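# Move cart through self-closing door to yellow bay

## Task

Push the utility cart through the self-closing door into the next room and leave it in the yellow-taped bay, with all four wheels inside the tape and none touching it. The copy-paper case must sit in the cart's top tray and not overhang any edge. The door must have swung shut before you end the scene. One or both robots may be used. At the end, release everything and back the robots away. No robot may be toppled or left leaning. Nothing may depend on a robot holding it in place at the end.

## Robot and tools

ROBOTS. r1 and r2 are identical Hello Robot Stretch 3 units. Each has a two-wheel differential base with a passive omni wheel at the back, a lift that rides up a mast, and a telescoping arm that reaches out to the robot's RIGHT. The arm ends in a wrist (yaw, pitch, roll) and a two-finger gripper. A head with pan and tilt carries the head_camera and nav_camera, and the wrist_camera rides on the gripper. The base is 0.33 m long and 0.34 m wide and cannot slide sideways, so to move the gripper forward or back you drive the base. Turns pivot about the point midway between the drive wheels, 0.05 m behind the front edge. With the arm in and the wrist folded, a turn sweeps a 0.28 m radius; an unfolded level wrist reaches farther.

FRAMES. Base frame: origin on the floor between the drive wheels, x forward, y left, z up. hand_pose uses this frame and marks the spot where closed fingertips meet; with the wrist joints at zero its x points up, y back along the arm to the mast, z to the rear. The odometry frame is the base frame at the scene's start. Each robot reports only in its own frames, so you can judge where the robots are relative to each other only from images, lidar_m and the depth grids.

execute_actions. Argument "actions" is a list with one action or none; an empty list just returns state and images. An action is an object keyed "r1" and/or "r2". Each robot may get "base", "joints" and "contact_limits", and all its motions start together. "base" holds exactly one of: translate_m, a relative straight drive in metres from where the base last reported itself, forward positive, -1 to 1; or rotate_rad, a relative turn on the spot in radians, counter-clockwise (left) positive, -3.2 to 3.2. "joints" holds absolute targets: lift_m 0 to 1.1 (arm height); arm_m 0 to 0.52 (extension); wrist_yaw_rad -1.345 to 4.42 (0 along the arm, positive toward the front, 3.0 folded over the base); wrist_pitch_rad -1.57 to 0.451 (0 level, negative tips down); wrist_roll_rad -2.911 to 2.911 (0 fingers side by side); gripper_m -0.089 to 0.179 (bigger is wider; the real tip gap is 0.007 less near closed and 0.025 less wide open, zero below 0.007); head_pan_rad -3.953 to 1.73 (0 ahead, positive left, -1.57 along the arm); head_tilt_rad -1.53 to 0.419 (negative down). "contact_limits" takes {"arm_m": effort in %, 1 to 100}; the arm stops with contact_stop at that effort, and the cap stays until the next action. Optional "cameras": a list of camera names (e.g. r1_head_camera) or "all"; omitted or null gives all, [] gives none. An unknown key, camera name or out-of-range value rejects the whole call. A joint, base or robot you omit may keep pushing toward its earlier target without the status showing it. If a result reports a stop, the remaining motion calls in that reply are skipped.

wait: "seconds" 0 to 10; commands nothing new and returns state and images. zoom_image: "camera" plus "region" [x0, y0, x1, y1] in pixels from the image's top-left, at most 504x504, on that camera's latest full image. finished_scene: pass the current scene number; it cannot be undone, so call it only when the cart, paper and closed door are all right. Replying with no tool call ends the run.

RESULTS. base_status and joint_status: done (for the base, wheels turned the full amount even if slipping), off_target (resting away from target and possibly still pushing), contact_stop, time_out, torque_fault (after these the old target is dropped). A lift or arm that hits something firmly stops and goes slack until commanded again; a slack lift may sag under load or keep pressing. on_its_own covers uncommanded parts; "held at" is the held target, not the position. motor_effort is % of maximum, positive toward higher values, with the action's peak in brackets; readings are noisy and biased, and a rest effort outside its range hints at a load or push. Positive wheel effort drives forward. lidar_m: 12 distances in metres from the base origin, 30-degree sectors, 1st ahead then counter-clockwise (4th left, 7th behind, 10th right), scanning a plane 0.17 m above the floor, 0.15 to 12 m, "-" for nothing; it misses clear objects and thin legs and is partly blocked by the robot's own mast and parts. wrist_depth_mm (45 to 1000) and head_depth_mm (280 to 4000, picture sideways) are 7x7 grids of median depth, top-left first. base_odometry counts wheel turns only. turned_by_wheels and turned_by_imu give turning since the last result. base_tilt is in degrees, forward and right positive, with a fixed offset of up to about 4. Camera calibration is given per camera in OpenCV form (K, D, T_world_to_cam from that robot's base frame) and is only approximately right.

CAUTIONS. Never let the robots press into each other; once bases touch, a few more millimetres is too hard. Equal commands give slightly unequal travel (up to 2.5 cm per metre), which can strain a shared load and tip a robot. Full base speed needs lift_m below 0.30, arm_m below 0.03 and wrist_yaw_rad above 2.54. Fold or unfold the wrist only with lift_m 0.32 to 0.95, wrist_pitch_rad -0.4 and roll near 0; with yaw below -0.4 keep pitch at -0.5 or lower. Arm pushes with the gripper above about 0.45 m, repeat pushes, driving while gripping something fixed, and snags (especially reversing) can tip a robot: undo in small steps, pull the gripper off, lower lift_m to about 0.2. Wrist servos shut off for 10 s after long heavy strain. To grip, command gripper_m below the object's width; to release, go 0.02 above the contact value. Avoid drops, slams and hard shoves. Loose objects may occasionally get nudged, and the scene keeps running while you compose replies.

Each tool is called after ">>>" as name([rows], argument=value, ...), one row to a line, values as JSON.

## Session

>>> execute_actions([
  {"r1":{"joints":{"lift_m":0.25,"head_tilt_rad":-0.5}},"r2":{"joints":{"lift_m":0.25,"head_tilt_rad":-0.5}}},
])

Scene clock: 2.20 s.
r1.base_odometry: x=+0.000 y=+0.000 heading=+0.000 (m, m, rad; r1's odometry frame)
r1.turned_by_wheels: +0.000 (rad since the last result)
r1.turned_by_imu: +0.000 (rad since the last result)
r1.base_tilt: forward=+0.9 right=-2.5 (deg)
r1.lidar_m: 2.30 4.09 1.78 1.08 0.98 0.99 0.71 0.65 0.66 0.82 1.67 1.85
r1.head_depth_mm: 1809 1906 2022 2135 2087 1592 1296 / 1983 2101 2253 2430 2067 1608 1299 / 2212 2378 2587 2632 2057 1589 1293 / 2473 2671 2894 2937 2077 1583 1294 / 2867 3155 3486 2952 2075 1602 1293 / 3395 3728 - 2941 2084 1585 1296 / 3525 3756 - 2976 2070 1597 1292
r1.base_status: not commanded
r1.joint_positions: lift_m=+0.250 arm_m=+0.001 wrist_yaw_rad=+2.909 wrist_pitch_rad=-0.398 wrist_roll_rad=-0.016 gripper_m=+0.037 head_pan_rad=+0.003 head_tilt_rad=-0.493
r1.joint_status: all done
r1.motor_effort: left_wheel=+1(1) right_wheel=+0(1) lift_m=+15(15) arm_m=+0(0) wrist_yaw_rad=+0(0) wrist_pitch_rad=+8(8) wrist_roll_rad=+0(0) gripper_m=+0(1) head_pan_rad=+0(0) head_tilt_rad=-2(24) (%)
r1.hand_pose: x=+0.0311 y=+0.0748 z=+0.2675 quat_wxyz=(+0.219, +0.699, +0.060, +0.678) (m; r1's base frame)
r1.wrist_depth_mm: - 922 - - - - - / - 973 - - - - - / 767 - 979 964 926 906 892 / 760 - 728 710 695 692 666 / 593 - 588 570 578 553 546 / 490 484 - 480 464 460 454 / 443 - - - 400 397 390
r2.base_odometry: x=+0.000 y=+0.000 heading=+0.000 (m, m, rad; r2's odometry frame)
r2.turned_by_wheels: +0.000 (rad since the last result)
r2.turned_by_imu: +0.000 (rad since the last result)
r2.base_tilt: forward=-0.4 right=+0.1 (deg)
r2.lidar_m: 1.25 1.21 3.19 2.37 2.33 2.22 1.65 1.60 1.66 2.31 2.45 2.55
r2.head_depth_mm: 2836 2929 3115 2800 2032 1616 1329 / 3098 3354 3499 2765 2025 1588 1327 / 3507 3776 3888 2768 2027 1604 1320 / - - - 2746 2025 1599 1311 / - - - 2516 1809 1583 1325 / 3905 - 1356 1742 1764 1595 1319 / 3731 3737 1285 1648 1587 1548 1319
r2.base_status: not commanded
r2.joint_positions: lift_m=+0.250 arm_m=-0.001 wrist_yaw_rad=+3.032 wrist_pitch_rad=-0.606 wrist_roll_rad=+0.003 gripper_m=+0.037 head_pan_rad=+0.008 head_tilt_rad=-0.494
r2.joint_status: all done
r2.motor_effort: left_wheel=+0(0) right_wheel=+0(0) lift_m=+23(23) arm_m=+0(0) wrist_yaw_rad=+1(0) wrist_pitch_rad=+5(5) wrist_roll_rad=+0(0) gripper_m=+1(1) head_pan_rad=+0(0) head_tilt_rad=-4(33) (%)
r2.hand_pose: x=+0.0003 y=+0.0516 z=+0.2230 quat_wxyz=(+0.248, +0.686, +0.174, +0.661) (m; r2's base frame)
r2.wrist_depth_mm: 955 - - - - - - / 728 744 751 770 787 779 799 / 609 605 615 623 624 630 643 / 502 513 - 530 528 528 534 / - - - - 453 453 465 / - - - - 405 400 403 / - - - - - 360 360
pictures: r1_head_camera (sideways: a quarter turn clockwise sets it upright), r1_nav_camera (sideways: a quarter turn counterclockwise sets it upright), r1_wrist_camera, r2_head_camera (sideways: a quarter turn clockwise sets it upright), r2_nav_camera (sideways: a quarter turn counterclockwise sets it upright), r2_wrist_camera
camera_calibration (this result's frames):
r1_head_camera: T_world_to_cam=[[-0.427322, -0.00912626, -0.904053, 1.19519], [-0.0101544, 0.999934, -0.00529445, 0.0125978], [0.904042, 0.00691766, -0.427387, 0.50452], [0, 0, 0, 1]] pos_world=[0.0547522, -0.00517943, 1.29621]
r1_nav_camera: T_world_to_cam=[[0.447363, 0.00944159, 0.894303, -1.12485], [0.0280627, -0.9996, -0.00348471, 0.0580681], [0.893912, 0.0266555, -0.447449, 0.536541], [0, 0, 0, 1]] pos_world=[0.0219636, 0.0543634, 1.24623]
r1_wrist_camera: T_world_to_cam=[[0.972462, -0.232874, -0.00939244, -0.00949453], [-0.135629, -0.532682, -0.835377, 0.296126], [0.189534, 0.813646, -0.549597, 0.241196], [0, 0, 0, 1]] pos_world=[0.00368146, -0.040718, 0.379848]
r2_head_camera: T_world_to_cam=[[-0.495553, -0.0122947, -0.868491, 1.15148], [0.0207592, 0.999447, -0.0259936, 0.0343631], [0.86833, -0.0309104, -0.495023, 0.601365], [0, 0, 0, 1]] pos_world=[0.047722, -0.00159854, 1.29863]
r2_nav_camera: T_world_to_cam=[[0.513204, 0.0247853, 0.857909, -1.0761], [-0.00815668, -0.999397, 0.0337523, 0.00761947], [0.858228, -0.0243195, -0.512692, 0.622113], [0, 0, 0, 1]] pos_world=[0.0184049, 0.0494158, 1.24189]
r2_wrist_camera: T_world_to_cam=[[0.994045, -0.107121, 0.0200074, 0.000706792], [-0.056248, -0.661619, -0.747728, 0.249611], [0.0933345, 0.74215, -0.663704, 0.274828], [0, 0, 0, 1]] pos_world=[-0.0123134, -0.0387405, 0.369032]
Images, in order (width x height): r1_head_camera 896x504, r1_nav_camera 672x504, r1_wrist_camera 644x364, r2_head_camera 896x504, r2_nav_camera 672x504, r2_wrist_camera 644x364.

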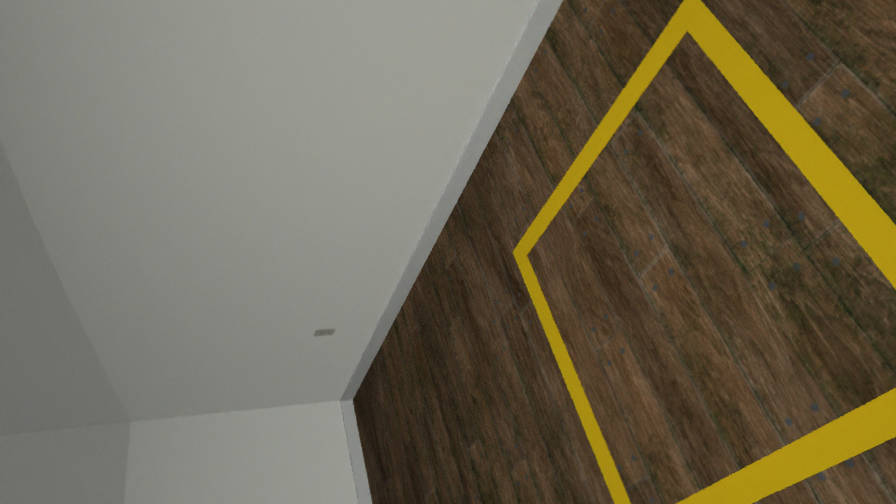

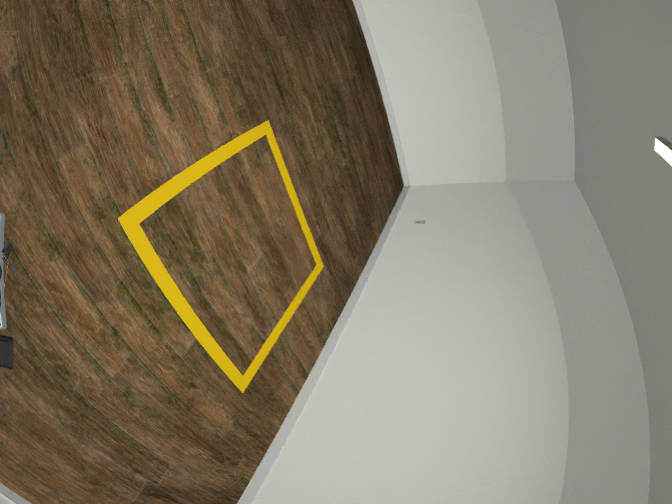

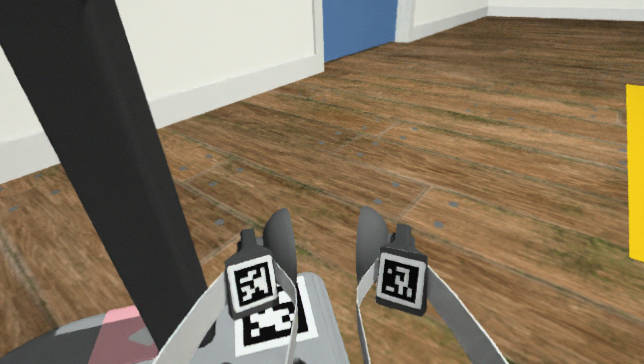

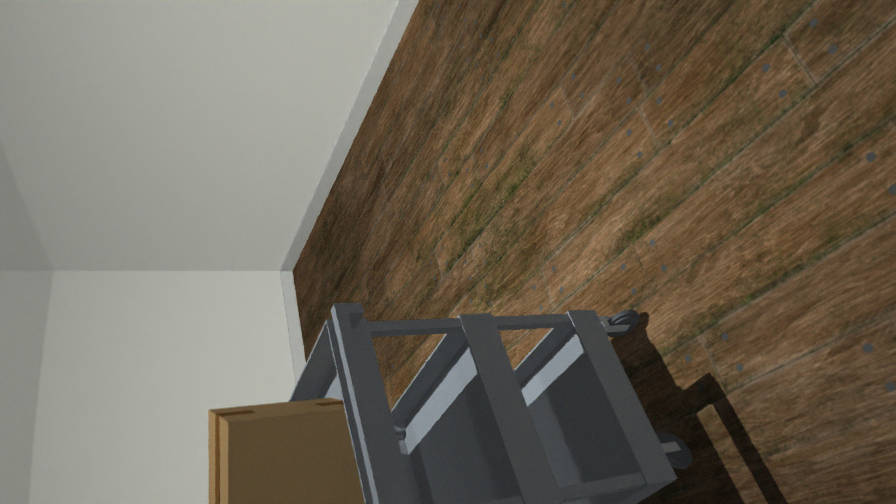

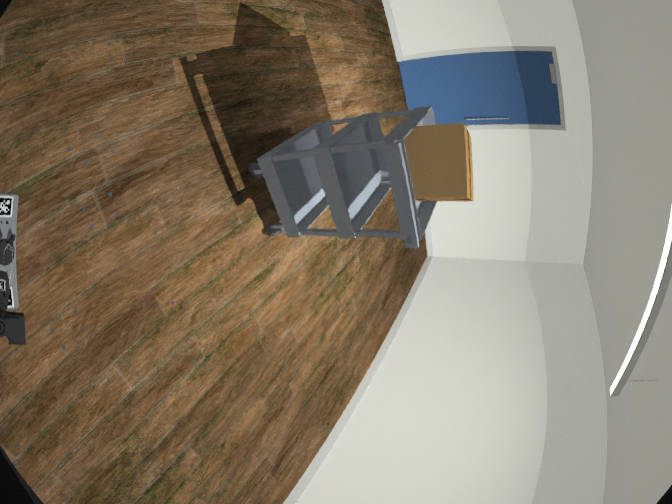

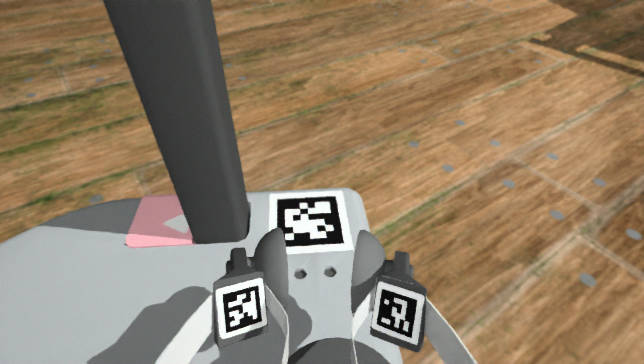

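>>> execute_actions([
  {"r1":{"base":{"rotate_rad":0.66},"joints":{"head_pan_rad":0.9}},"r2":{"base":{"translate_m":0.68}}},
], cameras=[])

>>> execute_actions([
  {"r1":{"base":{"translate_m":1.0}},"r2":{"base":{"rotate_rad":0.48},"joints":{"lift_m":0.4,"wrist_pitch_rad":-0.4}}},
], cameras=[])

>>> execute_actions([
  {"r2":{"joints":{"wrist_yaw_rad":1.65,"wrist_pitch_rad":0,"gripper_m":0.1,"arm_m":0.05}}},
], cameras=["r1_head_camera","r2_nav_camera","r2_wrist_camera"])

Scene clock: 10.03 s.
r1.base_odometry: x=+0.000 y=+0.000 heading=+0.660 (m, m, rad; r1's odometry frame)
r1.turned_by_wheels: +0.660 (rad since the last result)
r1.turned_by_imu: +0.652 (rad since the last result)
r1.base_tilt: forward=+0.9 right=-2.5 (deg)
r1.lidar_m: 3.94 1.41 1.03 0.98 0.94 0.68 0.65 0.67 0.92 1.83 1.90 2.56
r1.head_depth_mm: 1491 1672 1882 2166 2079 1600 1289 / 1244 1379 1628 1854 1996 1608 1294 / 1134 1244 1362 1519 1712 1604 1295 / 1051 1139 1242 1360 1521 1560 1290 / 970 1036 1130 1231 1348 1468 1295 / 900 964 1041 1123 1224 1340 1287 / 841 894 958 1031 1118 1211 1255
r1.base_status: done
r1.joint_positions: lift_m=+0.250 arm_m=+0.001 wrist_yaw_rad=+2.909 wrist_pitch_rad=-0.398 wrist_roll_rad=-0.016 gripper_m=+0.037 head_pan_rad=+0.893 head_tilt_rad=-0.494
r1.joint_status: all done
r1.motor_effort: left_wheel=-1(6) right_wheel=+2(7) lift_m=+16(16) arm_m=+0(0) wrist_yaw_rad=+0(0) wrist_pitch_rad=+8(8) wrist_roll_rad=+0(0) gripper_m=+0(0) head_pan_rad=+4(61) head_tilt_rad=-2(2) (%)
r1.hand_pose: x=+0.0311 y=+0.0748 z=+0.2675 quat_wxyz=(+0.219, +0.699, +0.060, +0.678) (m; r1's base frame)
r1.wrist_depth_mm: - 847 892 934 - - - / - 904 951 - - - - / 885 932 979 955 951 933 874 / 758 - 722 721 698 699 674 / 587 - 599 565 583 554 539 / 488 483 - 480 466 462 457 / 438 - - - 399 396 391
r2.base_odometry: x=+0.680 y=+0.000 heading=+0.000 (m, m, rad; r2's odometry frame)
r2.turned_by_wheels: +0.000 (rad since the last result)
r2.turned_by_imu: +0.004 (rad since the last result)
r2.base_tilt: forward=-0.5 right=+0.0 (deg)
r2.lidar_m: 0.66 0.62 3.67 2.71 2.66 2.75 2.26 2.19 2.28 2.18 2.11 2.20
r2.head_depth_mm: 2437 2554 2705 2729 2054 1605 1333 / 2693 2872 3086 2787 2018 1603 1323 / 3061 3230 3521 2763 2006 1584 1328 / 3599 3830 3990 2762 2012 1594 1313 / 3497 3784 3946 2750 1857 1495 1232 / 3270 3589 3813 2796 794 1008 1136 / 3158 3319 3579 942 732 1009 1083
r2.base_status: done
r2.joint_positions: lift_m=+0.250 arm_m=-0.001 wrist_yaw_rad=+3.032 wrist_pitch_rad=-0.607 wrist_roll_rad=+0.003 gripper_m=+0.037 head_pan_rad=+0.008 head_tilt_rad=-0.495
r2.joint_status: not commanded
r2.motor_effort: left_wheel=+0(12) right_wheel=+0(8) lift_m=+23(24) arm_m=+0(0) wrist_yaw_rad=+0(1) wrist_pitch_rad=+5(5) wrist_roll_rad=+0(0) gripper_m=+0(1) head_pan_rad=+0(0) head_tilt_rad=-3(4) (%)
r2.hand_pose: x=+0.0003 y=+0.0515 z=+0.2230 quat_wxyz=(+0.248, +0.686, +0.174, +0.661) (m; r2's base frame)
r2.wrist_depth_mm: 938 - - - - - 922 / 745 730 753 762 780 797 562 / 596 607 618 605 631 647 591 / 510 509 - 533 525 529 546 / - - - - 453 458 456 / - - - - 407 399 404 / - - - - - 358 358
pictures: none
No camera images: the call's "cameras" was empty. Leave "cameras" out to get every camera's image.

Scene clock: 14.97 s.
r1.base_odometry: x=+0.790 y=+0.613 heading=+0.660 (m, m, rad; r1's odometry frame)
r1.turned_by_wheels: +0.000 (rad since the last result)
r1.turned_by_imu: +0.004 (rad since the last result)
r1.base_tilt: forward=+0.8 right=-2.4 (deg)
r1.lidar_m: 3.10 1.53 1.12 0.99 1.03 1.40 1.65 1.70 1.90 1.83 1.88 2.57
r1.head_depth_mm: 1395 1555 1740 1990 2056 1606 1284 / 1275 1392 1539 1734 1903 1595 1299 / 1248 1357 1487 1633 1827 1586 1282 / 1147 1236 1350 1485 1643 1605 1300 / 1055 1136 1224 1337 1482 1546 1292 / 985 1054 1127 1229 1335 1450 1294 / 919 980 1049 1135 1212 1247 1262
r1.base_status: done
r1.joint_positions: lift_m=+0.250 arm_m=+0.001 wrist_yaw_rad=+2.909 wrist_pitch_rad=-0.398 wrist_roll_rad=-0.016 gripper_m=+0.037 head_pan_rad=+0.893 head_tilt_rad=-0.494
r1.joint_status: not commanded
r1.motor_effort: left_wheel=-1(6) right_wheel=+2(9) lift_m=+15(16) arm_m=-1(1) wrist_yaw_rad=+0(0) wrist_pitch_rad=+8(8) wrist_roll_rad=+0(0) gripper_m=+0(0) head_pan_rad=+5(5) head_tilt_rad=-2(2) (%)
r1.hand_pose: x=+0.0311 y=+0.0748 z=+0.2675 quat_wxyz=(+0.219, +0.699, +0.060, +0.678) (m; r1's base frame)
r1.wrist_depth_mm: - 845 920 951 - - - / - 914 971 - - - - / 889 940 956 943 931 918 891 / 763 - 722 706 699 691 667 / 593 - 593 569 579 553 539 / 489 485 - 481 467 459 453 / 444 - - - 399 395 390
r2.base_odometry: x=+0.680 y=+0.000 heading=+0.480 (m, m, rad; r2's odometry frame)
r2.turned_by_wheels: +0.480 (rad since the last result)
r2.turned_by_imu: +0.486 (rad since the last result)
r2.base_tilt: forward=-0.5 right=+0.2 (deg)
r2.lidar_m: 0.62 0.62 2.75 2.63 2.72 2.28 2.19 2.26 2.21 2.11 2.18 0.67
r2.head_depth_mm: 3218 3485 3743 2765 1887 1605 1328 / 3107 3485 3724 2651 823 955 1263 / 3147 3478 865 903 779 1012 1166 / 3219 3407 747 765 798 1014 1144 / 3145 3379 756 802 754 1011 1139 / 3094 3340 799 849 708 954 1113 / 3069 3320 3565 2572 1869 1574 1311
r2.base_status: done
r2.joint_positions: lift_m=+0.400 arm_m=-0.001 wrist_yaw_rad=+3.032 wrist_pitch_rad=-0.420 wrist_roll_rad=+0.003 gripper_m=+0.037 head_pan_rad=+0.008 head_tilt_rad=-0.495
r2.joint_status: all done
r2.motor_effort: left_wheel=-3(13) right_wheel=+3(9) lift_m=+29(33) arm_m=+0(0) wrist_yaw_rad=+0(1) wrist_pitch_rad=+7(10) wrist_roll_rad=+0(0) gripper_m=+0(0) head_pan_rad=+1(0) head_tilt_rad=-3(3) (%)
r2.hand_pose: x=+0.0033 y=+0.0787 z=+0.4121 quat_wxyz=(+0.186, +0.699, +0.109, +0.682) (m; r2's base frame)
r2.wrist_depth_mm: - - - - - - - / - - - - - - - / - - - - - - - / 919 918 946 973 967 - - / 746 763 816 775 789 798 806 / 634 636 - 664 683 682 676 / 562 553 - 566 558 574 586
pictures: none
No camera images: the call's "cameras" was empty. Leave "cameras" out to get every camera's image.

Scene clock: 16.67 s.
r1.base_odometry: x=+0.790 y=+0.613 heading=+0.660 (m, m, rad; r1's odometry frame)
r1.turned_by_wheels: +0.000 (rad since the last result)
r1.turned_by_imu: +0.000 (rad since the last result)
r1.base_tilt: forward=+0.8 right=-2.5 (deg)
r1.lidar_m: 3.09 1.54 1.11 0.99 1.03 1.40 1.64 1.71 1.90 1.82 1.89 2.56
r1.head_depth_mm: 1388 1563 1746 2000 2062 1596 1285 / 1277 1387 1540 1726 1914 1595 1294 / 1251 1361 1485 1632 1814 1599 1297 / 1134 1237 1351 1475 1632 1593 1283 / 1054 1134 1234 1342 1472 1544 1289 / 981 1052 1135 1229 1344 1453 1301 / 915 981 1043 1128 1212 1253 1266
r1.base_status: not commanded
r1.joint_positions: lift_m=+0.250 arm_m=+0.001 wrist_yaw_rad=+2.909 wrist_pitch_rad=-0.398 wrist_roll_rad=-0.016 gripper_m=+0.037 head_pan_rad=+0.893 head_tilt_rad=-0.494
r1.joint_status: not commanded
r1.motor_effort: left_wheel=-2(2) right_wheel=+3(2) lift_m=+16(16) arm_m=+0(0) wrist_yaw_rad=+0(0) wrist_pitch_rad=+8(8) wrist_roll_rad=+0(0) gripper_m=-1(0) head_pan_rad=+5(5) head_tilt_rad=-2(2) (%)
r1.hand_pose: x=+0.0311 y=+0.0748 z=+0.2675 quat_wxyz=(+0.219, +0.699, +0.060, +0.678) (m; r1's base frame)
r1.wrist_depth_mm: - 856 900 958 - - - / - 908 958 - - - - / 894 930 965 946 943 908 895 / 743 - 728 712 699 698 678 / 596 - 598 562 585 551 543 / 486 486 - 479 468 463 455 / 441 - - - 398 396 391
r2.base_odometry: x=+0.680 y=+0.000 heading=+0.480 (m, m, rad; r2's odometry frame)
r2.turned_by_wheels: +0.000 (rad since the last result)
r2.turned_by_imu: +0.000 (rad since the last result)
r2.base_tilt: forward=-0.4 right=+0.1 (deg)
r2.lidar_m: 0.62 0.62 2.74 2.63 2.72 2.29 2.19 2.26 2.20 2.11 2.18 0.67
r2.head_depth_mm: 3203 3471 3766 2756 1899 1612 1326 / 3149 3475 3708 2635 824 951 1264 / 3214 3458 860 899 781 1007 1171 / 3143 3416 745 764 799 1013 1144 / 3195 3415 759 804 753 1012 1141 / 3094 3362 797 847 708 954 1106 / 3119 3410 3629 2591 1868 1596 1311
r2.base_status: not commanded
r2.joint_positions: lift_m=+0.400 arm_m=+0.050 wrist_yaw_rad=+1.652 wrist_pitch_rad=-0.024 wrist_roll_rad=+0.003 gripper_m=+0.100 head_pan_rad=+0.008 head_tilt_rad=-0.495
r2.joint_status: all done
r2.motor_effort: left_wheel=-3(4) right_wheel=+3(3) lift_m=+29(29) arm_m=+4(6) wrist_yaw_rad=-2(3) wrist_pitch_rad=+8(7) wrist_roll_rad=+0(1) gripper_m=+0(94) head_pan_rad=+0(0) head_tilt_rad=-3(3) (%)
r2.hand_pose: x=+0.2334 y=-0.1739 z=+0.5082 quat_wxyz=(+0.485, +0.526, -0.473, +0.513) (m; r2's base frame)
r2.wrist_depth_mm: - - 726 718 - - - / - - - - - - - / - - - - - - - / - 555 566 561 - - - / - - - - - - - / - - 855 885 - - - / 888 606 607 610 883 947 928
pictures: r1_head_camera (sideways: a quarter turn clockwise sets it upright), r2_nav_camera (sideways: a quarter turn counterclockwise sets it upright), r2_wrist_camera
camera_calibration (this result's frames):
r1_head_camera: T_world_to_cam=[[-0.26256, -0.338434, -0.903617, 1.19362], [-0.783208, 0.621737, -0.00528744, 0.0173043], [0.563602, 0.706332, -0.428308, 0.507795], [0, 0, 0, 1]] pos_world=[0.040755, 0.0345302, 1.29616]
r2_nav_camera: T_world_to_cam=[[0.514273, 0.0247944, 0.857268, -1.07527], [-0.00811423, -0.999397, 0.0337728, 0.00759262], [0.857588, -0.0243245, -0.513761, 0.623507], [0, 0, 0, 1]] pos_world=[0.0183301, 0.0494152, 1.24187]
r2_wrist_camera: T_world_to_cam=[[0.0725185, -0.997202, 0.0181537, -0.199575], [-0.141653, -0.0283149, -0.989511, 0.579762], [0.987257, 0.0691864, -0.14331, 0.0195716], [0, 0, 0, 1]] pos_world=[0.0772755, -0.183955, 0.580109]
Images, in order (width x height): r1_head_camera 896x504, r2_nav_camera 672x504, r2_wrist_camera 644x364.

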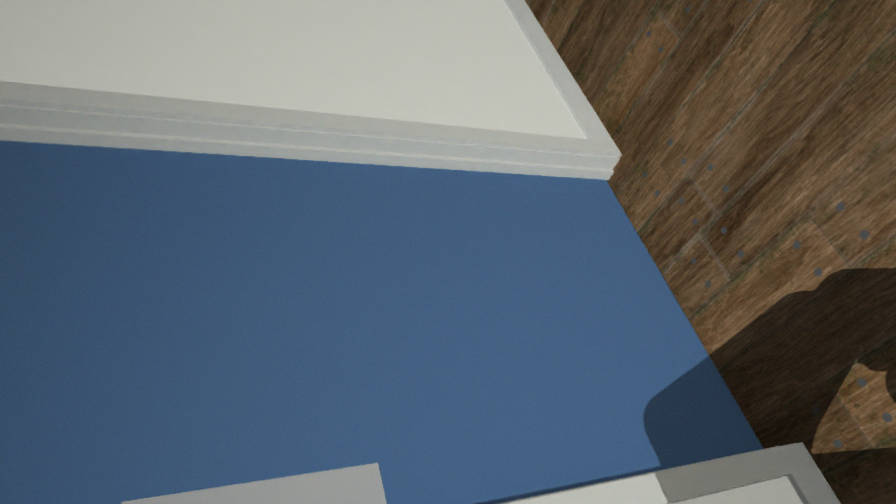

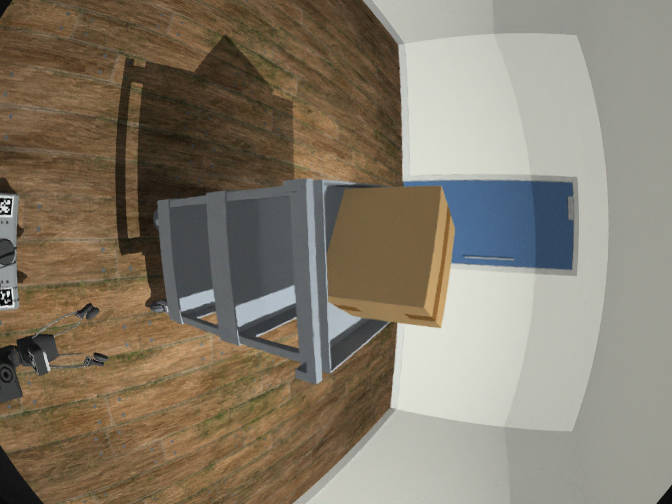

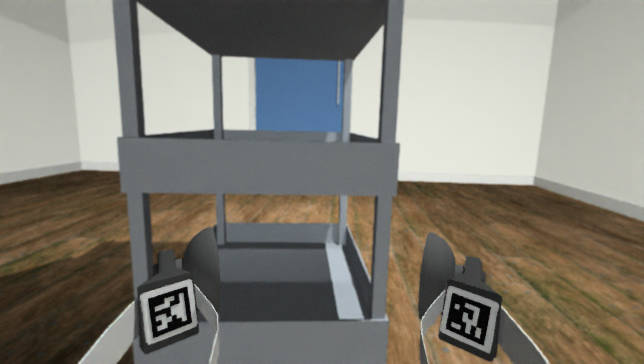

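>>> execute_actions([
  {"r1":{"base":{"rotate_rad":1.1},"joints":{"head_pan_rad":1.5,"head_tilt_rad":-1.1}},"r2":{"joints":{"lift_m":0.21,"arm_m":0.12}}},
], cameras=[])

>>> execute_actions([
  {"r1":{"base":{"translate_m":1.0}},"r2":{"base":{"translate_m":0.5}}},
], cameras=[])

>>> execute_actions([
  {"r1":{"base":{"translate_m":0.45},"joints":{"arm_m":0.035}},"r2":{"base":{"translate_m":0.5},"joints":{"arm_m":0.05,"gripper_m":0.03}}},
], cameras=["r1_nav_camera","r2_nav_camera","r2_wrist_camera"])

Scene clock: 23.50 s.
r1.base_odometry: x=+0.790 y=+0.613 heading=+1.760 (m, m, rad; r1's odometry frame)
r1.turned_by_wheels: +1.100 (rad since the last result)
r1.turned_by_imu: +1.086 (rad since the last result)
r1.base_tilt: forward=+0.8 right=-2.4 (deg)
r1.lidar_m: 1.00 0.99 1.04 1.46 1.67 1.72 1.88 1.83 1.92 2.69 3.10 1.47
r1.head_depth_mm: 1118 1265 1454 1464 1306 1178 1073 / 1274 1457 1613 1466 1306 1173 1077 / 1461 1694 1684 1465 1311 1175 1079 / 1723 1894 1684 1468 1308 1194 - / 1688 1883 1683 1464 1313 - - / 1593 1836 1660 1468 1348 - - / 1494 1752 1677 1525 - 1187 1050
r1.base_status: done
r1.joint_positions: lift_m=+0.250 arm_m=+0.001 wrist_yaw_rad=+2.909 wrist_pitch_rad=-0.398 wrist_roll_rad=-0.016 gripper_m=+0.037 head_pan_rad=+1.494 head_tilt_rad=-1.087
r1.joint_status: all done
r1.motor_effort: left_wheel=-1(7) right_wheel=+3(9) lift_m=+16(15) arm_m=+0(1) wrist_yaw_rad=+1(0) wrist_pitch_rad=+8(8) wrist_roll_rad=+0(1) gripper_m=-1(1) head_pan_rad=+4(49) head_tilt_rad=-5(29) (%)
r1.hand_pose: x=+0.0311 y=+0.0748 z=+0.2675 quat_wxyz=(+0.219, +0.699, +0.060, +0.678) (m; r1's base frame)
r1.wrist_depth_mm: - - - - - 866 712 / - - - - - 890 761 / - - 972 955 925 885 769 / 759 - 719 718 704 683 672 / 590 - 604 567 584 554 544 / 491 481 - 477 467 462 454 / 441 - - - 398 395 393
r2.base_odometry: x=+0.680 y=+0.000 heading=+0.480 (m, m, rad; r2's odometry frame)
r2.turned_by_wheels: +0.000 (rad since the last result)
r2.turned_by_imu: +0.000 (rad since the last result)
r2.base_tilt: forward=-0.4 right=+0.1 (deg)
r2.lidar_m: 0.62 0.62 2.74 2.63 2.71 2.29 2.19 2.25 2.21 2.12 2.18 0.67
r2.head_depth_mm: 3233 3494 3764 2822 1882 1600 1322 / 3225 3436 3780 2653 828 951 1257 / 3181 3483 856 909 779 1014 1167 / 3169 3400 748 766 791 1015 1148 / 3114 3405 758 803 750 1008 1138 / 3101 3326 799 845 707 953 1112 / 3112 3402 3553 2592 1861 1587 1322
r2.base_status: not commanded
r2.joint_positions: lift_m=+0.210 arm_m=+0.120 wrist_yaw_rad=+1.651 wrist_pitch_rad=-0.023 wrist_roll_rad=+0.003 gripper_m=+0.100 head_pan_rad=+0.008 head_tilt_rad=-0.495
r2.joint_status: all done
r2.motor_effort: left_wheel=-4(4) right_wheel=+3(3) lift_m=+23(26) arm_m=+4(0) wrist_yaw_rad=-1(2) wrist_pitch_rad=+8(8) wrist_roll_rad=+0(0) gripper_m=+0(0) head_pan_rad=+0(0) head_tilt_rad=-3(3) (%)
r2.hand_pose: x=+0.2334 y=-0.2441 z=+0.3189 quat_wxyz=(+0.485, +0.526, -0.474, +0.513) (m; r2's base frame)
r2.wrist_depth_mm: - 531 533 541 - - - / - 570 554 547 - - - / - - - - - - - / - - - - - - - / - 577 589 590 - - - / 768 635 751 716 812 812 816 / 598 577 607 603 614 629 629
pictures: none
No camera images: the call's "cameras" was empty. Leave "cameras" out to get every camera's image.

Scene clock: 29.70 s.
r1.base_odometry: x=+0.603 y=+1.595 heading=+1.759 (m, m, rad; r1's odometry frame)
r1.turned_by_wheels: +0.000 (rad since the last result)
r1.turned_by_imu: +0.004 (rad since the last result)
r1.base_tilt: forward=+0.9 right=-2.4 (deg)
r1.lidar_m: 0.20 0.19 0.20 0.22 0.53 2.21 2.78 2.70 2.83 2.72 0.65 0.26
r1.head_depth_mm: - - - 298 353 442 592 / - - 300 354 448 603 926 / - - 310 408 586 945 1077 / - - 301 387 592 1130 - / - - 307 455 1173 - - / - 360 527 1283 1349 - - / 345 543 1375 1520 - 1193 1044
r1.base_status: done
r1.joint_positions: lift_m=+0.250 arm_m=+0.001 wrist_yaw_rad=+2.909 wrist_pitch_rad=-0.398 wrist_roll_rad=-0.016 gripper_m=+0.037 head_pan_rad=+1.494 head_tilt_rad=-1.087
r1.joint_status: not commanded
r1.motor_effort: left_wheel=-2(6) right_wheel=+3(10) lift_m=+15(15) arm_m=+0(1) wrist_yaw_rad=+0(0) wrist_pitch_rad=+8(8) wrist_roll_rad=+0(0) gripper_m=-2(0) head_pan_rad=+4(4) head_tilt_rad=-5(5) (%)
r1.hand_pose: x=+0.0311 y=+0.0748 z=+0.2675 quat_wxyz=(+0.219, +0.699, +0.060, +0.678) (m; r1's base frame)
r1.wrist_depth_mm: - 379 238 258 223 181 152 / - 431 261 277 238 190 160 / - 502 293 301 254 202 168 / 754 - 382 331 275 214 176 / 593 - 469 368 281 229 185 / 488 483 - 419 307 244 196 / 440 - - - 362 253 207
r2.base_odometry: x=+1.124 y=+0.231 heading=+0.480 (m, m, rad; r2's odometry frame)
r2.turned_by_wheels: +0.000 (rad since the last result)
r2.turned_by_imu: +0.002 (rad since the last result)
r2.base_tilt: forward=-0.4 right=+0.1 (deg)
r2.lidar_m: - 0.15 0.15 2.64 2.73 2.80 2.69 2.78 2.19 2.11 0.20 0.15
r2.head_depth_mm: 2770 3022 3296 2742 382 570 515 / 2732 2956 3287 2795 352 297 - / 2685 2987 3291 2739 350 296 287 / 2684 2950 3189 477 351 295 298 / 2654 2933 3186 475 350 292 317 / 2649 2935 3156 475 350 298 343 / 2674 2916 3143 474 349 313 373
r2.base_status: done
r2.joint_positions: lift_m=+0.210 arm_m=+0.120 wrist_yaw_rad=+1.651 wrist_pitch_rad=-0.023 wrist_roll_rad=+0.003 gripper_m=+0.100 head_pan_rad=+0.008 head_tilt_rad=-0.495
r2.joint_status: not commanded
r2.motor_effort: left_wheel=-4(6) right_wheel=+3(7) lift_m=+23(23) arm_m=+4(4) wrist_yaw_rad=-2(1) wrist_pitch_rad=+8(8) wrist_roll_rad=+0(0) gripper_m=+0(0) head_pan_rad=+0(1) head_tilt_rad=-3(3) (%)
r2.hand_pose: x=+0.2334 y=-0.2441 z=+0.3189 quat_wxyz=(+0.485, +0.526, -0.474, +0.513) (m; r2's base frame)
r2.wrist_depth_mm: 265 256 251 79 - - - / 622 589 553 81 - - - / - - - 83 - - - / - - - 85 - - - / 604 665 686 88 - - - / 477 494 489 90 808 838 826 / 367 351 368 93 616 611 636
pictures: none
No camera images: the call's "cameras" was empty. Leave "cameras" out to get every camera's image.

Scene clock: 35.67 s.
r1.base_odometry: x=+0.518 y=+2.037 heading=+1.759 (m, m, rad; r1's odometry frame)
r1.turned_by_wheels: +0.000 (rad since the last result)
r1.turned_by_imu: +0.013 (rad since the last result)
r1.base_tilt: forward=+0.9 right=-2.4 (deg)
r1.lidar_m: - - 0.15 0.20 0.53 0.42 3.16 3.08 3.26 0.21 0.15 -
r1.head_depth_mm: - - - - - - - / - - - - - - - / - - - 331 355 364 410 / 2302 1882 1630 1408 1266 1181 - / 2213 1934 1668 1459 1305 - - / 2203 1935 1670 1466 - - - / 2103 1941 1662 - - 1128 1051
r1.base_status: translate_m off_target (by the wheels' count: +0.4498 of +0.4500)
r1.joint_positions: lift_m=+0.250 arm_m=+0.035 wrist_yaw_rad=+2.984 wrist_pitch_rad=-0.400 wrist_roll_rad=-0.016 gripper_m=+0.037 head_pan_rad=+1.498 head_tilt_rad=-1.092
r1.joint_status: all done
r1.on_its_own: wrist_yaw_rad is held at +2.971, not at its first target +2.909, by its stall guard, which is not easing now; right_wheel is at rest, and its effort (+24) is outside its rest range (-18 to +18)
r1.motor_effort: left_wheel=+18(80) right_wheel=+24(36) lift_m=+19(19) arm_m=+2(7) wrist_yaw_rad=-9(35) wrist_pitch_rad=+9(10) wrist_roll_rad=+0(0) gripper_m=+4(8) head_pan_rad=+2(4) head_tilt_rad=-3(5) (%)
r1.hand_pose: x=+0.0144 y=+0.0439 z=+0.2668 quat_wxyz=(+0.195, +0.696, +0.087, +0.685) (m; r1's base frame)
r1.wrist_depth_mm: - - - 297 121 76 55 / - - - 334 126 78 56 / 861 - 966 375 132 80 57 / 624 749 720 435 139 82 58 / 479 581 - 541 133 85 60 / 419 - - - 124 87 61 / - - - - 171 85 62
r2.base_odometry: x=+1.567 y=+0.462 heading=+0.481 (m, m, rad; r2's odometry frame)
r2.turned_by_wheels: +0.001 (rad since the last result)
r2.turned_by_imu: +0.009 (rad since the last result)
r2.base_tilt: forward=-0.3 right=+0.1 (deg)
r2.lidar_m: - - 0.15 0.18 2.74 3.29 3.17 3.01 2.18 2.10 0.16 0.15
r2.head_depth_mm: 2287 2508 2750 2807 2023 1615 1327 / 2268 2507 2696 2802 2041 1604 490 / 2271 2466 2712 2774 379 448 487 / 2173 2377 2585 2530 350 294 - / 1940 2074 2355 2519 350 293 - / 2036 2228 2493 2595 349 294 - / 2120 2357 2588 2738 347 293 -
r2.base_status: translate_m off_target (by the wheels' count: +0.4998 of +0.5000)
r2.joint_positions: lift_m=+0.210 arm_m=+0.050 wrist_yaw_rad=+1.706 wrist_pitch_rad=-0.017 wrist_roll_rad=+0.003 gripper_m=+0.030 head_pan_rad=+0.008 head_tilt_rad=-0.496
r2.joint_status: all done
r2.on_its_own: wrist_yaw_rad is held at +1.694, not at your +1.650, by its stall guard, which is not easing now; left_wheel is at rest, and its effort (+68) is outside its rest range (-18 to +18); wrist_yaw_rad is at rest, and its effort (-14) is outside its rest range (-12 to +12)
r2.motor_effort: left_wheel=+68(100) right_wheel=-11(54) lift_m=+25(25) arm_m=-1(14) wrist_yaw_rad=-14(93) wrist_pitch_rad=+6(11) wrist_roll_rad=+0(0) gripper_m=-10(98) head_pan_rad=+0(0) head_tilt_rad=-2(3) (%)
r2.hand_pose: x=+0.2321 y=-0.1606 z=+0.3203 quat_wxyz=(+0.469, +0.537, -0.461, +0.528) (m; r2's base frame)
r2.wrist_depth_mm: 254 248 219 53 - - - / 562 546 421 55 - - - / - - - 56 - - - / - - - 57 - - - / 600 641 633 59 - - - / 485 481 60 60 728 842 850 / 372 371 342 62 64 630 637
pictures: r1_nav_camera (sideways: a quarter turn counterclockwise sets it upright), r2_nav_camera (sideways: a quarter turn counterclockwise sets it upright), r2_wrist_camera
camera_calibration (this result's frames):
r1_nav_camera: T_world_to_cam=[[0.0559549, 0.871654, 0.486918, -0.591534], [0.998362, -0.0546818, -0.01684, 0.0695282], [0.0119469, 0.487062, -0.873286, 1.09578], [0, 0, 0, 1]] pos_world=[-0.0494062, -0.0143004, 1.24613]
r2_nav_camera: T_world_to_cam=[[0.515642, 0.024806, 0.856445, -1.0742], [-0.00805973, -0.999396, 0.033799, 0.00755825], [0.856766, -0.0243309, -0.515131, 0.625295], [0, 0, 0, 1]] pos_world=[0.0182341, 0.0494144, 1.24185]
r2_wrist_camera: T_world_to_cam=[[0.126208, -0.991839, 0.0180712, -0.194427], [-0.132786, -0.0349439, -0.990529, 0.3912], [0.983077, 0.122613, -0.136113, 0.00023163], [0, 0, 0, 1]] pos_world=[0.0762564, -0.179199, 0.39104]
Images, in order (width x height): r1_nav_camera 672x504, r2_nav_camera 672x504, r2_wrist_camera 644x364.

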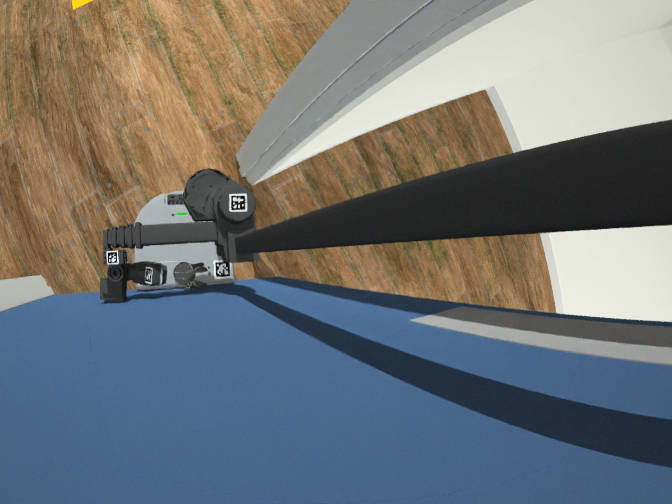

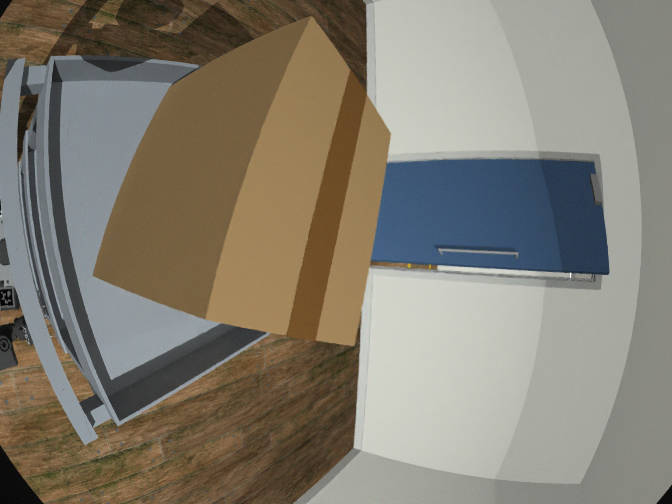

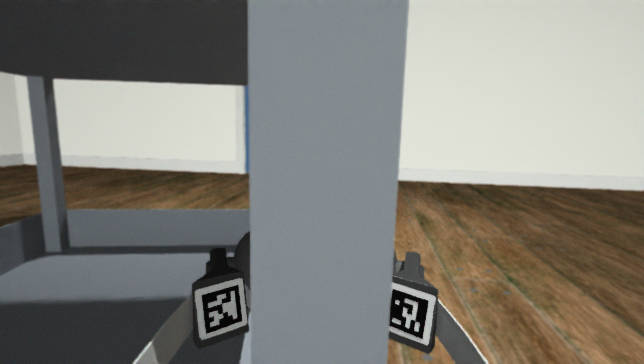

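>>> execute_actions([
  {"r1":{"base":{"rotate_rad":-0.35},"joints":{"arm_m":0,"wrist_yaw_rad":3.1}},"r2":{"base":{"rotate_rad":0.08},"joints":{"gripper_m":0.05}}},
], cameras=[])

>>> execute_actions([
  {"r1":{"base":{"translate_m":0.13}}},
], cameras=[])

>>> execute_actions([
  {"r1":{"base":{"rotate_rad":1.2},"joints":{"head_pan_rad":0}}},
], cameras=[])

>>> execute_actions([
  {"r1":{"base":{"translate_m":0.3}},"r2":{"base":{"translate_m":0.3}}},
], cameras=["r1_nav_camera","r2_nav_camera"])

Scene clock: 40.23 s.
r1.base_odometry: x=+0.518 y=+2.037 heading=+1.411 (m, m, rad; r1's odometry frame)
r1.turned_by_wheels: -0.349 (rad since the last result)
r1.turned_by_imu: -0.330 (rad since the last result)
r1.base_tilt: forward=+0.9 right=-2.5 (deg)
r1.lidar_m: - - 0.15 0.18 2.30 0.42 0.43 3.08 3.08 2.87 0.19 0.15
r1.head_depth_mm: - - - - - - - / - - - - - 302 351 / - - - - 341 449 739 / - - 329 421 666 1115 - / 332 406 1608 1444 1308 - - / 2314 1930 1668 1459 - - - / 2253 1923 1669 - - 1199 1048
r1.base_status: rotate_rad off_target (by the wheels' count: -0.3485 of -0.3500)
r1.joint_positions: lift_m=+0.250 arm_m=+0.001 wrist_yaw_rad=+3.098 wrist_pitch_rad=-0.401 wrist_roll_rad=-0.016 gripper_m=+0.037 head_pan_rad=+1.498 head_tilt_rad=-1.092
r1.joint_status: all done
r1.on_its_own: left_wheel is at rest, and its effort (+42) is outside its rest range (-18 to +18)
r1.motor_effort: left_wheel=+42(56) right_wheel=-4(16) lift_m=+19(19) arm_m=-5(8) wrist_yaw_rad=+2(10) wrist_pitch_rad=+10(10) wrist_roll_rad=+0(0) gripper_m=+0(4) head_pan_rad=+2(2) head_tilt_rad=-3(4) (%)
r1.hand_pose: x=-0.0113 y=+0.0801 z=+0.2666 quat_wxyz=(+0.155, +0.690, +0.127, +0.695) (m; r1's base frame)
r1.wrist_depth_mm: - - - 340 192 133 102 / - - - 372 201 138 105 / - - - 416 214 144 108 / 755 731 - 469 227 149 111 / 588 584 - 518 220 156 114 / 487 500 - - - 162 118 / 428 - - - 249 161 122
r2.base_odometry: x=+1.567 y=+0.462 heading=+0.561 (m, m, rad; r2's odometry frame)
r2.turned_by_wheels: +0.080 (rad since the last result)
r2.turned_by_imu: +0.080 (rad since the last result)
r2.base_tilt: forward=-0.4 right=+0.2 (deg)
r2.lidar_m: - - 0.15 0.21 2.81 3.25 3.16 2.79 2.14 2.10 0.15 -
r2.head_depth_mm: 2229 2433 2698 2810 2026 1599 482 / 2246 2447 2615 2798 1910 580 513 / 2256 2504 2688 2733 351 303 409 / 1904 2050 2259 2445 350 294 - / 2013 2192 2413 2565 349 294 - / 2160 2375 2633 2706 347 293 - / 2258 2483 2693 2714 348 293 -
r2.base_status: done
r2.joint_positions: lift_m=+0.210 arm_m=+0.050 wrist_yaw_rad=+1.674 wrist_pitch_rad=-0.020 wrist_roll_rad=+0.003 gripper_m=+0.050 head_pan_rad=+0.008 head_tilt_rad=-0.496
r2.joint_status: all done
r2.on_its_own: wrist_yaw_rad is held at +1.694, not at your +1.650, by its stall guard, which is not easing now; wrist_yaw_rad is at rest, and its effort (+22) is outside its rest range (-12 to +12)
r2.motor_effort: left_wheel=-7(45) right_wheel=+8(14) lift_m=+25(25) arm_m=-1(1) wrist_yaw_rad=+22(23) wrist_pitch_rad=+7(7) wrist_roll_rad=-1(0) gripper_m=-3(76) head_pan_rad=+0(0) head_tilt_rad=-2(2) (%)
r2.hand_pose: x=+0.2330 y=-0.1687 z=+0.3194 quat_wxyz=(+0.479, +0.531, -0.468, +0.519) (m; r2's base frame)
r2.wrist_depth_mm: 261 254 249 - - - - / 589 578 546 - - - - / - - - - - - - / - - - - - - - / 596 634 643 45 46 - - / 478 486 46 46 47 837 822 / 364 369 338 47 48 627 632
pictures: none
No camera images: the call's "cameras" was empty. Leave "cameras" out to get every camera's image.

Scene clock: 42.13 s.
r1.base_odometry: x=+0.538 y=+2.165 heading=+1.412 (m, m, rad; r1's odometry frame)
r1.turned_by_wheels: +0.001 (rad since the last result)
r1.turned_by_imu: +0.005 (rad since the last result)
r1.base_tilt: forward=+0.9 right=-2.4 (deg)
r1.lidar_m: - - 0.15 0.19 2.39 0.54 0.55 3.18 3.17 0.35 0.15 -
r1.head_depth_mm: - - - - - - - / - - - - - - - / - - - 309 345 378 433 / 351 387 461 634 1021 1174 - / 2295 1920 1674 1483 1311 - - / 2289 1938 1667 1460 - - - / 2302 1926 1672 - - 1199 1043
r1.base_status: translate_m off_target (by the wheels' count: +0.1298 of +0.1300)
r1.joint_positions: lift_m=+0.250 arm_m=+0.001 wrist_yaw_rad=+3.099 wrist_pitch_rad=-0.400 wrist_roll_rad=-0.016 gripper_m=+0.037 head_pan_rad=+1.498 head_tilt_rad=-1.092
r1.joint_status: not commanded
r1.on_its_own: left_wheel is at rest, and its effort (+38) is outside its rest range (-18 to +18)
r1.motor_effort: left_wheel=+38(66) right_wheel=-2(6) lift_m=+19(19) arm_m=-5(5) wrist_yaw_rad=+1(2) wrist_pitch_rad=+9(10) wrist_roll_rad=+0(0) gripper_m=+0(1) head_pan_rad=+2(2) head_tilt_rad=-4(3) (%)
r1.hand_pose: x=-0.0115 y=+0.0803 z=+0.2670 quat_wxyz=(+0.155, +0.690, +0.127, +0.695) (m; r1's base frame)
r1.wrist_depth_mm: - - - - 194 116 82 / - - - - 202 119 84 / - - - 900 210 122 85 / 748 728 - 678 218 125 87 / 590 584 - 554 203 128 88 / 488 501 - - - 131 90 / 431 - - - 220 126 91
r2.base_odometry: x=+1.567 y=+0.462 heading=+0.561 (m, m, rad; r2's odometry frame)
r2.turned_by_wheels: +0.000 (rad since the last result)
r2.turned_by_imu: +0.000 (rad since the last result)
r2.base_tilt: forward=-0.4 right=+0.2 (deg)
r2.lidar_m: - - 0.15 0.21 2.80 3.25 3.17 2.80 2.14 2.10 0.15 -
r2.head_depth_mm: 2229 2438 2645 2798 2045 1612 480 / 2256 2455 2652 2718 1883 580 512 / 2286 2508 2721 2789 351 305 410 / 1790 1950 2136 2366 350 294 - / 1871 2102 2282 2450 350 294 - / 2071 2308 2590 2734 348 294 - / 2236 2474 2730 2775 347 293 -
r2.base_status: not commanded
r2.joint_positions: lift_m=+0.210 arm_m=+0.050 wrist_yaw_rad=+1.674 wrist_pitch_rad=-0.020 wrist_roll_rad=+0.003 gripper_m=+0.050 head_pan_rad=+0.008 head_tilt_rad=-0.496
r2.joint_status: not commanded
r2.on_its_own: wrist_yaw_rad is held at +1.694, not at your +1.650, by its stall guard, which is not easing now; wrist_yaw_rad is at rest, and its effort (+22) is outside its rest range (-12 to +12)
r2.motor_effort: left_wheel=-7(7) right_wheel=+9(8) lift_m=+25(25) arm_m=-1(1) wrist_yaw_rad=+22(22) wrist_pitch_rad=+7(7) wrist_roll_rad=-1(0) gripper_m=-3(3) head_pan_rad=+0(0) head_tilt_rad=-2(2) (%)
r2.hand_pose: x=+0.2330 y=-0.1687 z=+0.3194 quat_wxyz=(+0.479, +0.531, -0.468, +0.519) (m; r2's base frame)
r2.wrist_depth_mm: 261 255 250 - - - - / 587 571 540 - - - - / - - - - - - - / - - - - - - - / 585 634 642 45 46 - - / 478 482 46 46 47 813 830 / 363 367 336 47 48 627 623
pictures: none
No camera images: the call's "cameras" was empty. Leave "cameras" out to get every camera's image.

Scene clock: 45.07 s.
r1.base_odometry: x=+0.538 y=+2.165 heading=+2.613 (m, m, rad; r1's odometry frame)
r1.turned_by_wheels: +1.201 (rad since the last result)
r1.turned_by_imu: +0.333 (rad since the last result)
r1.base_tilt: forward=+0.7 right=-2.5 (deg)
r1.lidar_m: - - 0.15 0.19 0.44 0.44 3.14 3.06 3.24 0.24 0.15 -
r1.head_depth_mm: - - - - - - 1068 / - - - - - - 1071 / - - - - - - - / - - - - - - - / - - - - - - - / - - - - - - 1078 / - - - - - - 1063
r1.base_status: rotate_rad off_target (by the wheels' count: +1.2010 of +1.2000)
r1.joint_positions: lift_m=+0.250 arm_m=+0.001 wrist_yaw_rad=+3.101 wrist_pitch_rad=-0.399 wrist_roll_rad=-0.015 gripper_m=+0.037 head_pan_rad=-0.004 head_tilt_rad=-1.111
r1.joint_status: all done
r1.on_its_own: left_wheel is at rest, and its effort (+30) is outside its rest range (-18 to +18)
r1.motor_effort: left_wheel=+30(42) right_wheel=-2(42) lift_m=+19(19) arm_m=+0(5) wrist_yaw_rad=-1(31) wrist_pitch_rad=+9(9) wrist_roll_rad=+0(0) gripper_m=+0(0) head_pan_rad=+2(65) head_tilt_rad=+4(9) (%)
r1.hand_pose: x=-0.0120 y=+0.0807 z=+0.2670 quat_wxyz=(+0.154, +0.690, +0.127, +0.696) (m; r1's base frame)
r1.wrist_depth_mm: 569 - - - 197 111 77 / 452 - - - 204 113 78 / 361 917 - 944 211 115 79 / 377 691 - 713 217 118 80 / 399 534 - 567 197 120 81 / 429 482 - - - 122 82 / 425 - - - 211 116 83
r2.base_odometry: x=+1.567 y=+0.462 heading=+0.561 (m, m, rad; r2's odometry frame)
r2.turned_by_wheels: +0.000 (rad since the last result)
r2.turned_by_imu: +0.000 (rad since the last result)
r2.base_tilt: forward=-0.4 right=+0.2 (deg)
r2.lidar_m: - - 0.15 0.21 2.81 3.25 3.16 2.80 2.15 2.10 0.15 -
r2.head_depth_mm: 2211 2445 2656 2788 2025 1610 481 / 2237 2430 2660 2793 1878 580 513 / 2221 2456 2642 2731 351 304 409 / 1964 2117 2324 2566 349 294 - / 2065 2235 2504 2582 349 294 - / 2169 2400 2663 2705 348 294 - / 2235 2473 2724 2735 347 293 -
r2.base_status: not commanded
r2.joint_positions: lift_m=+0.210 arm_m=+0.050 wrist_yaw_rad=+1.674 wrist_pitch_rad=-0.020 wrist_roll_rad=+0.003 gripper_m=+0.050 head_pan_rad=+0.008 head_tilt_rad=-0.496
r2.joint_status: not commanded
r2.on_its_own: wrist_yaw_rad is held at +1.694, not at your +1.650, by its stall guard, which is not easing now; wrist_yaw_rad is at rest, and its effort (+22) is outside its rest range (-12 to +12)
r2.motor_effort: left_wheel=-7(7) right_wheel=+9(9) lift_m=+25(25) arm_m=-1(1) wrist_yaw_rad=+22(23) wrist_pitch_rad=+7(7) wrist_roll_rad=+0(0) gripper_m=-2(3) head_pan_rad=+0(0) head_tilt_rad=-2(2) (%)
r2.hand_pose: x=+0.2330 y=-0.1687 z=+0.3194 quat_wxyz=(+0.479, +0.531, -0.468, +0.519) (m; r2's base frame)
r2.wrist_depth_mm: 261 255 249 - - - - / 587 567 545 - - - - / - - - - - - - / - - - - - - - / 595 634 637 45 46 - - / 474 476 46 46 47 836 852 / 365 366 338 47 48 628 630
pictures: none
No camera images: the call's "cameras" was empty. Leave "cameras" out to get every camera's image.

Scene clock: 49.03 s.
r1.base_odometry: x=+0.279 y=+2.316 heading=+2.614 (m, m, rad; r1's odometry frame)
r1.turned_by_wheels: +0.001 (rad since the last result)
r1.turned_by_imu: +0.003 (rad since the last result)
r1.base_tilt: forward=+0.8 right=-2.3 (deg)
r1.lidar_m: - - 0.15 0.19 0.44 0.44 3.12 3.05 3.24 0.22 0.15 -
r1.head_depth_mm: - - - - - 793 1075 / - - - - - - 1074 / - - - - - 389 - / - - - - - 652 - / - - - - - 578 - / - - - - - 524 1083 / - - - - - 481 1076
r1.base_status: translate_m off_target (by the wheels' count: +0.2998 of +0.3000)
r1.joint_positions: lift_m=+0.250 arm_m=+0.001 wrist_yaw_rad=+3.100 wrist_pitch_rad=-0.400 wrist_roll_rad=-0.015 gripper_m=+0.037 head_pan_rad=-0.006 head_tilt_rad=-1.135
r1.joint_status: not commanded
r1.on_its_own: left_wheel is at rest, and its effort (+33) is outside its rest range (-18 to +18)
r1.motor_effort: left_wheel=+33(57) right_wheel=+9(46) lift_m=+21(22) arm_m=+0(0) wrist_yaw_rad=+1(2) wrist_pitch_rad=+9(10) wrist_roll_rad=+0(0) gripper_m=+0(0) head_pan_rad=+5(18) head_tilt_rad=+14(19) (%)
r1.hand_pose: x=-0.0118 y=+0.0806 z=+0.2668 quat_wxyz=(+0.154, +0.690, +0.127, +0.695) (m; r1's base frame)
r1.wrist_depth_mm: 588 - - - 198 110 76 / 467 - - - 204 112 77 / 367 932 - 939 210 114 78 / 383 692 - 704 216 115 78 / 402 538 - 559 197 118 79 / 435 479 - - - 119 80 / 431 - - - 209 114 81
r2.base_odometry: x=+1.820 y=+0.622 heading=+0.562 (m, m, rad; r2's odometry frame)
r2.turned_by_wheels: +0.001 (rad since the last result)
r2.turned_by_imu: +0.007 (rad since the last result)
r2.base_tilt: forward=-0.4 right=+0.1 (deg)
r2.lidar_m: - - 0.15 0.18 2.79 3.53 3.46 2.81 2.16 2.12 2.25 0.15
r2.head_depth_mm: 1952 2160 2339 2529 2036 1609 1330 / 1976 2141 2325 2540 2027 1597 482 / 1691 2093 2319 2496 2025 582 513 / 1719 1850 2001 2247 379 405 476 / 1792 1953 2151 2372 349 294 - / 1899 2071 2297 2488 349 293 - / 1980 2158 2384 2563 348 293 -
r2.base_status: translate_m off_target (by the wheels' count: +0.2998 of +0.3000)
r2.joint_positions: lift_m=+0.210 arm_m=+0.050 wrist_yaw_rad=+1.706 wrist_pitch_rad=-0.021 wrist_roll_rad=+0.003 gripper_m=+0.050 head_pan_rad=+0.008 head_tilt_rad=-0.497
r2.joint_status: not commanded
r2.on_its_own: wrist_yaw_rad is held at +1.694, not at your +1.650, by its stall guard, which is not easing now; left_wheel is at rest, and its effort (+54) is outside its rest range (-18 to +18); wrist_yaw_rad is at rest, and its effort (-13) is outside its rest range (-12 to +12)
r2.motor_effort: left_wheel=+54(91) right_wheel=+0(41) lift_m=+25(25) arm_m=-1(1) wrist_yaw_rad=-13(25) wrist_pitch_rad=+7(8) wrist_roll_rad=+0(1) gripper_m=-3(3) head_pan_rad=+0(0) head_tilt_rad=-2(2) (%)
r2.hand_pose: x=+0.2320 y=-0.1607 z=+0.3193 quat_wxyz=(+0.470, +0.538, -0.460, +0.527) (m; r2's base frame)
r2.wrist_depth_mm: 258 252 246 98 - - - / - 572 527 100 - - - / - - - 103 - - - / - - - 106 - - - / 618 646 679 109 - - - / 476 481 - 112 857 836 846 / 362 370 346 115 595 630 622
pictures: r1_nav_camera (sideways: a quarter turn counterclockwise sets it upright), r2_nav_camera (sideways: a quarter turn counterclockwise sets it upright)
camera_calibration (this result's frames):
r1_nav_camera: T_world_to_cam=[[0.893794, 0.00243904, 0.448472, -0.546566], [0.011574, -0.999778, -0.0176293, 0.0765742], [0.448329, 0.0209476, -0.893623, 1.11955], [0, 0, 0, 1]] pos_world=[-0.0142955, 0.0544385, 1.24692]
r2_nav_camera: T_world_to_cam=[[0.516046, 0.0248106, 0.856201, -1.07389], [-0.00804151, -0.999396, 0.0338067, 0.00754812], [0.856523, -0.024331, -0.515535, 0.625821], [0, 0, 0, 1]] pos_world=[0.0182057, 0.0494142, 1.24184]
Images, in order (width x height): r1_nav_camera 672x504, r2_nav_camera 672x504.

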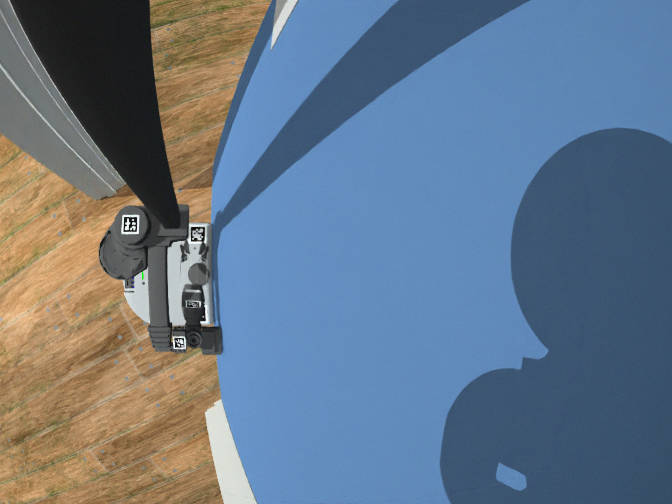

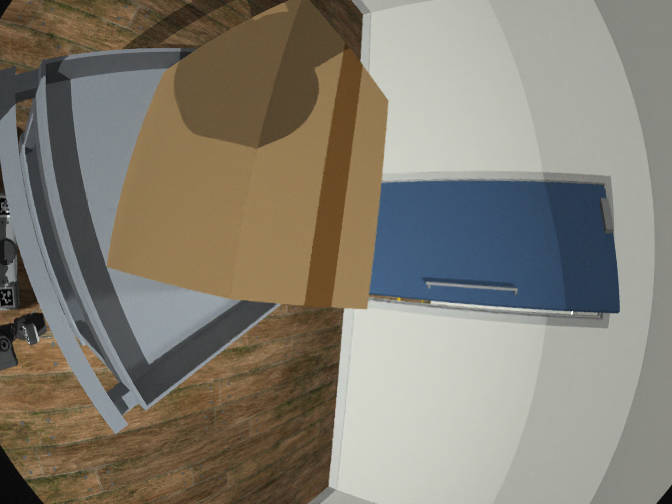

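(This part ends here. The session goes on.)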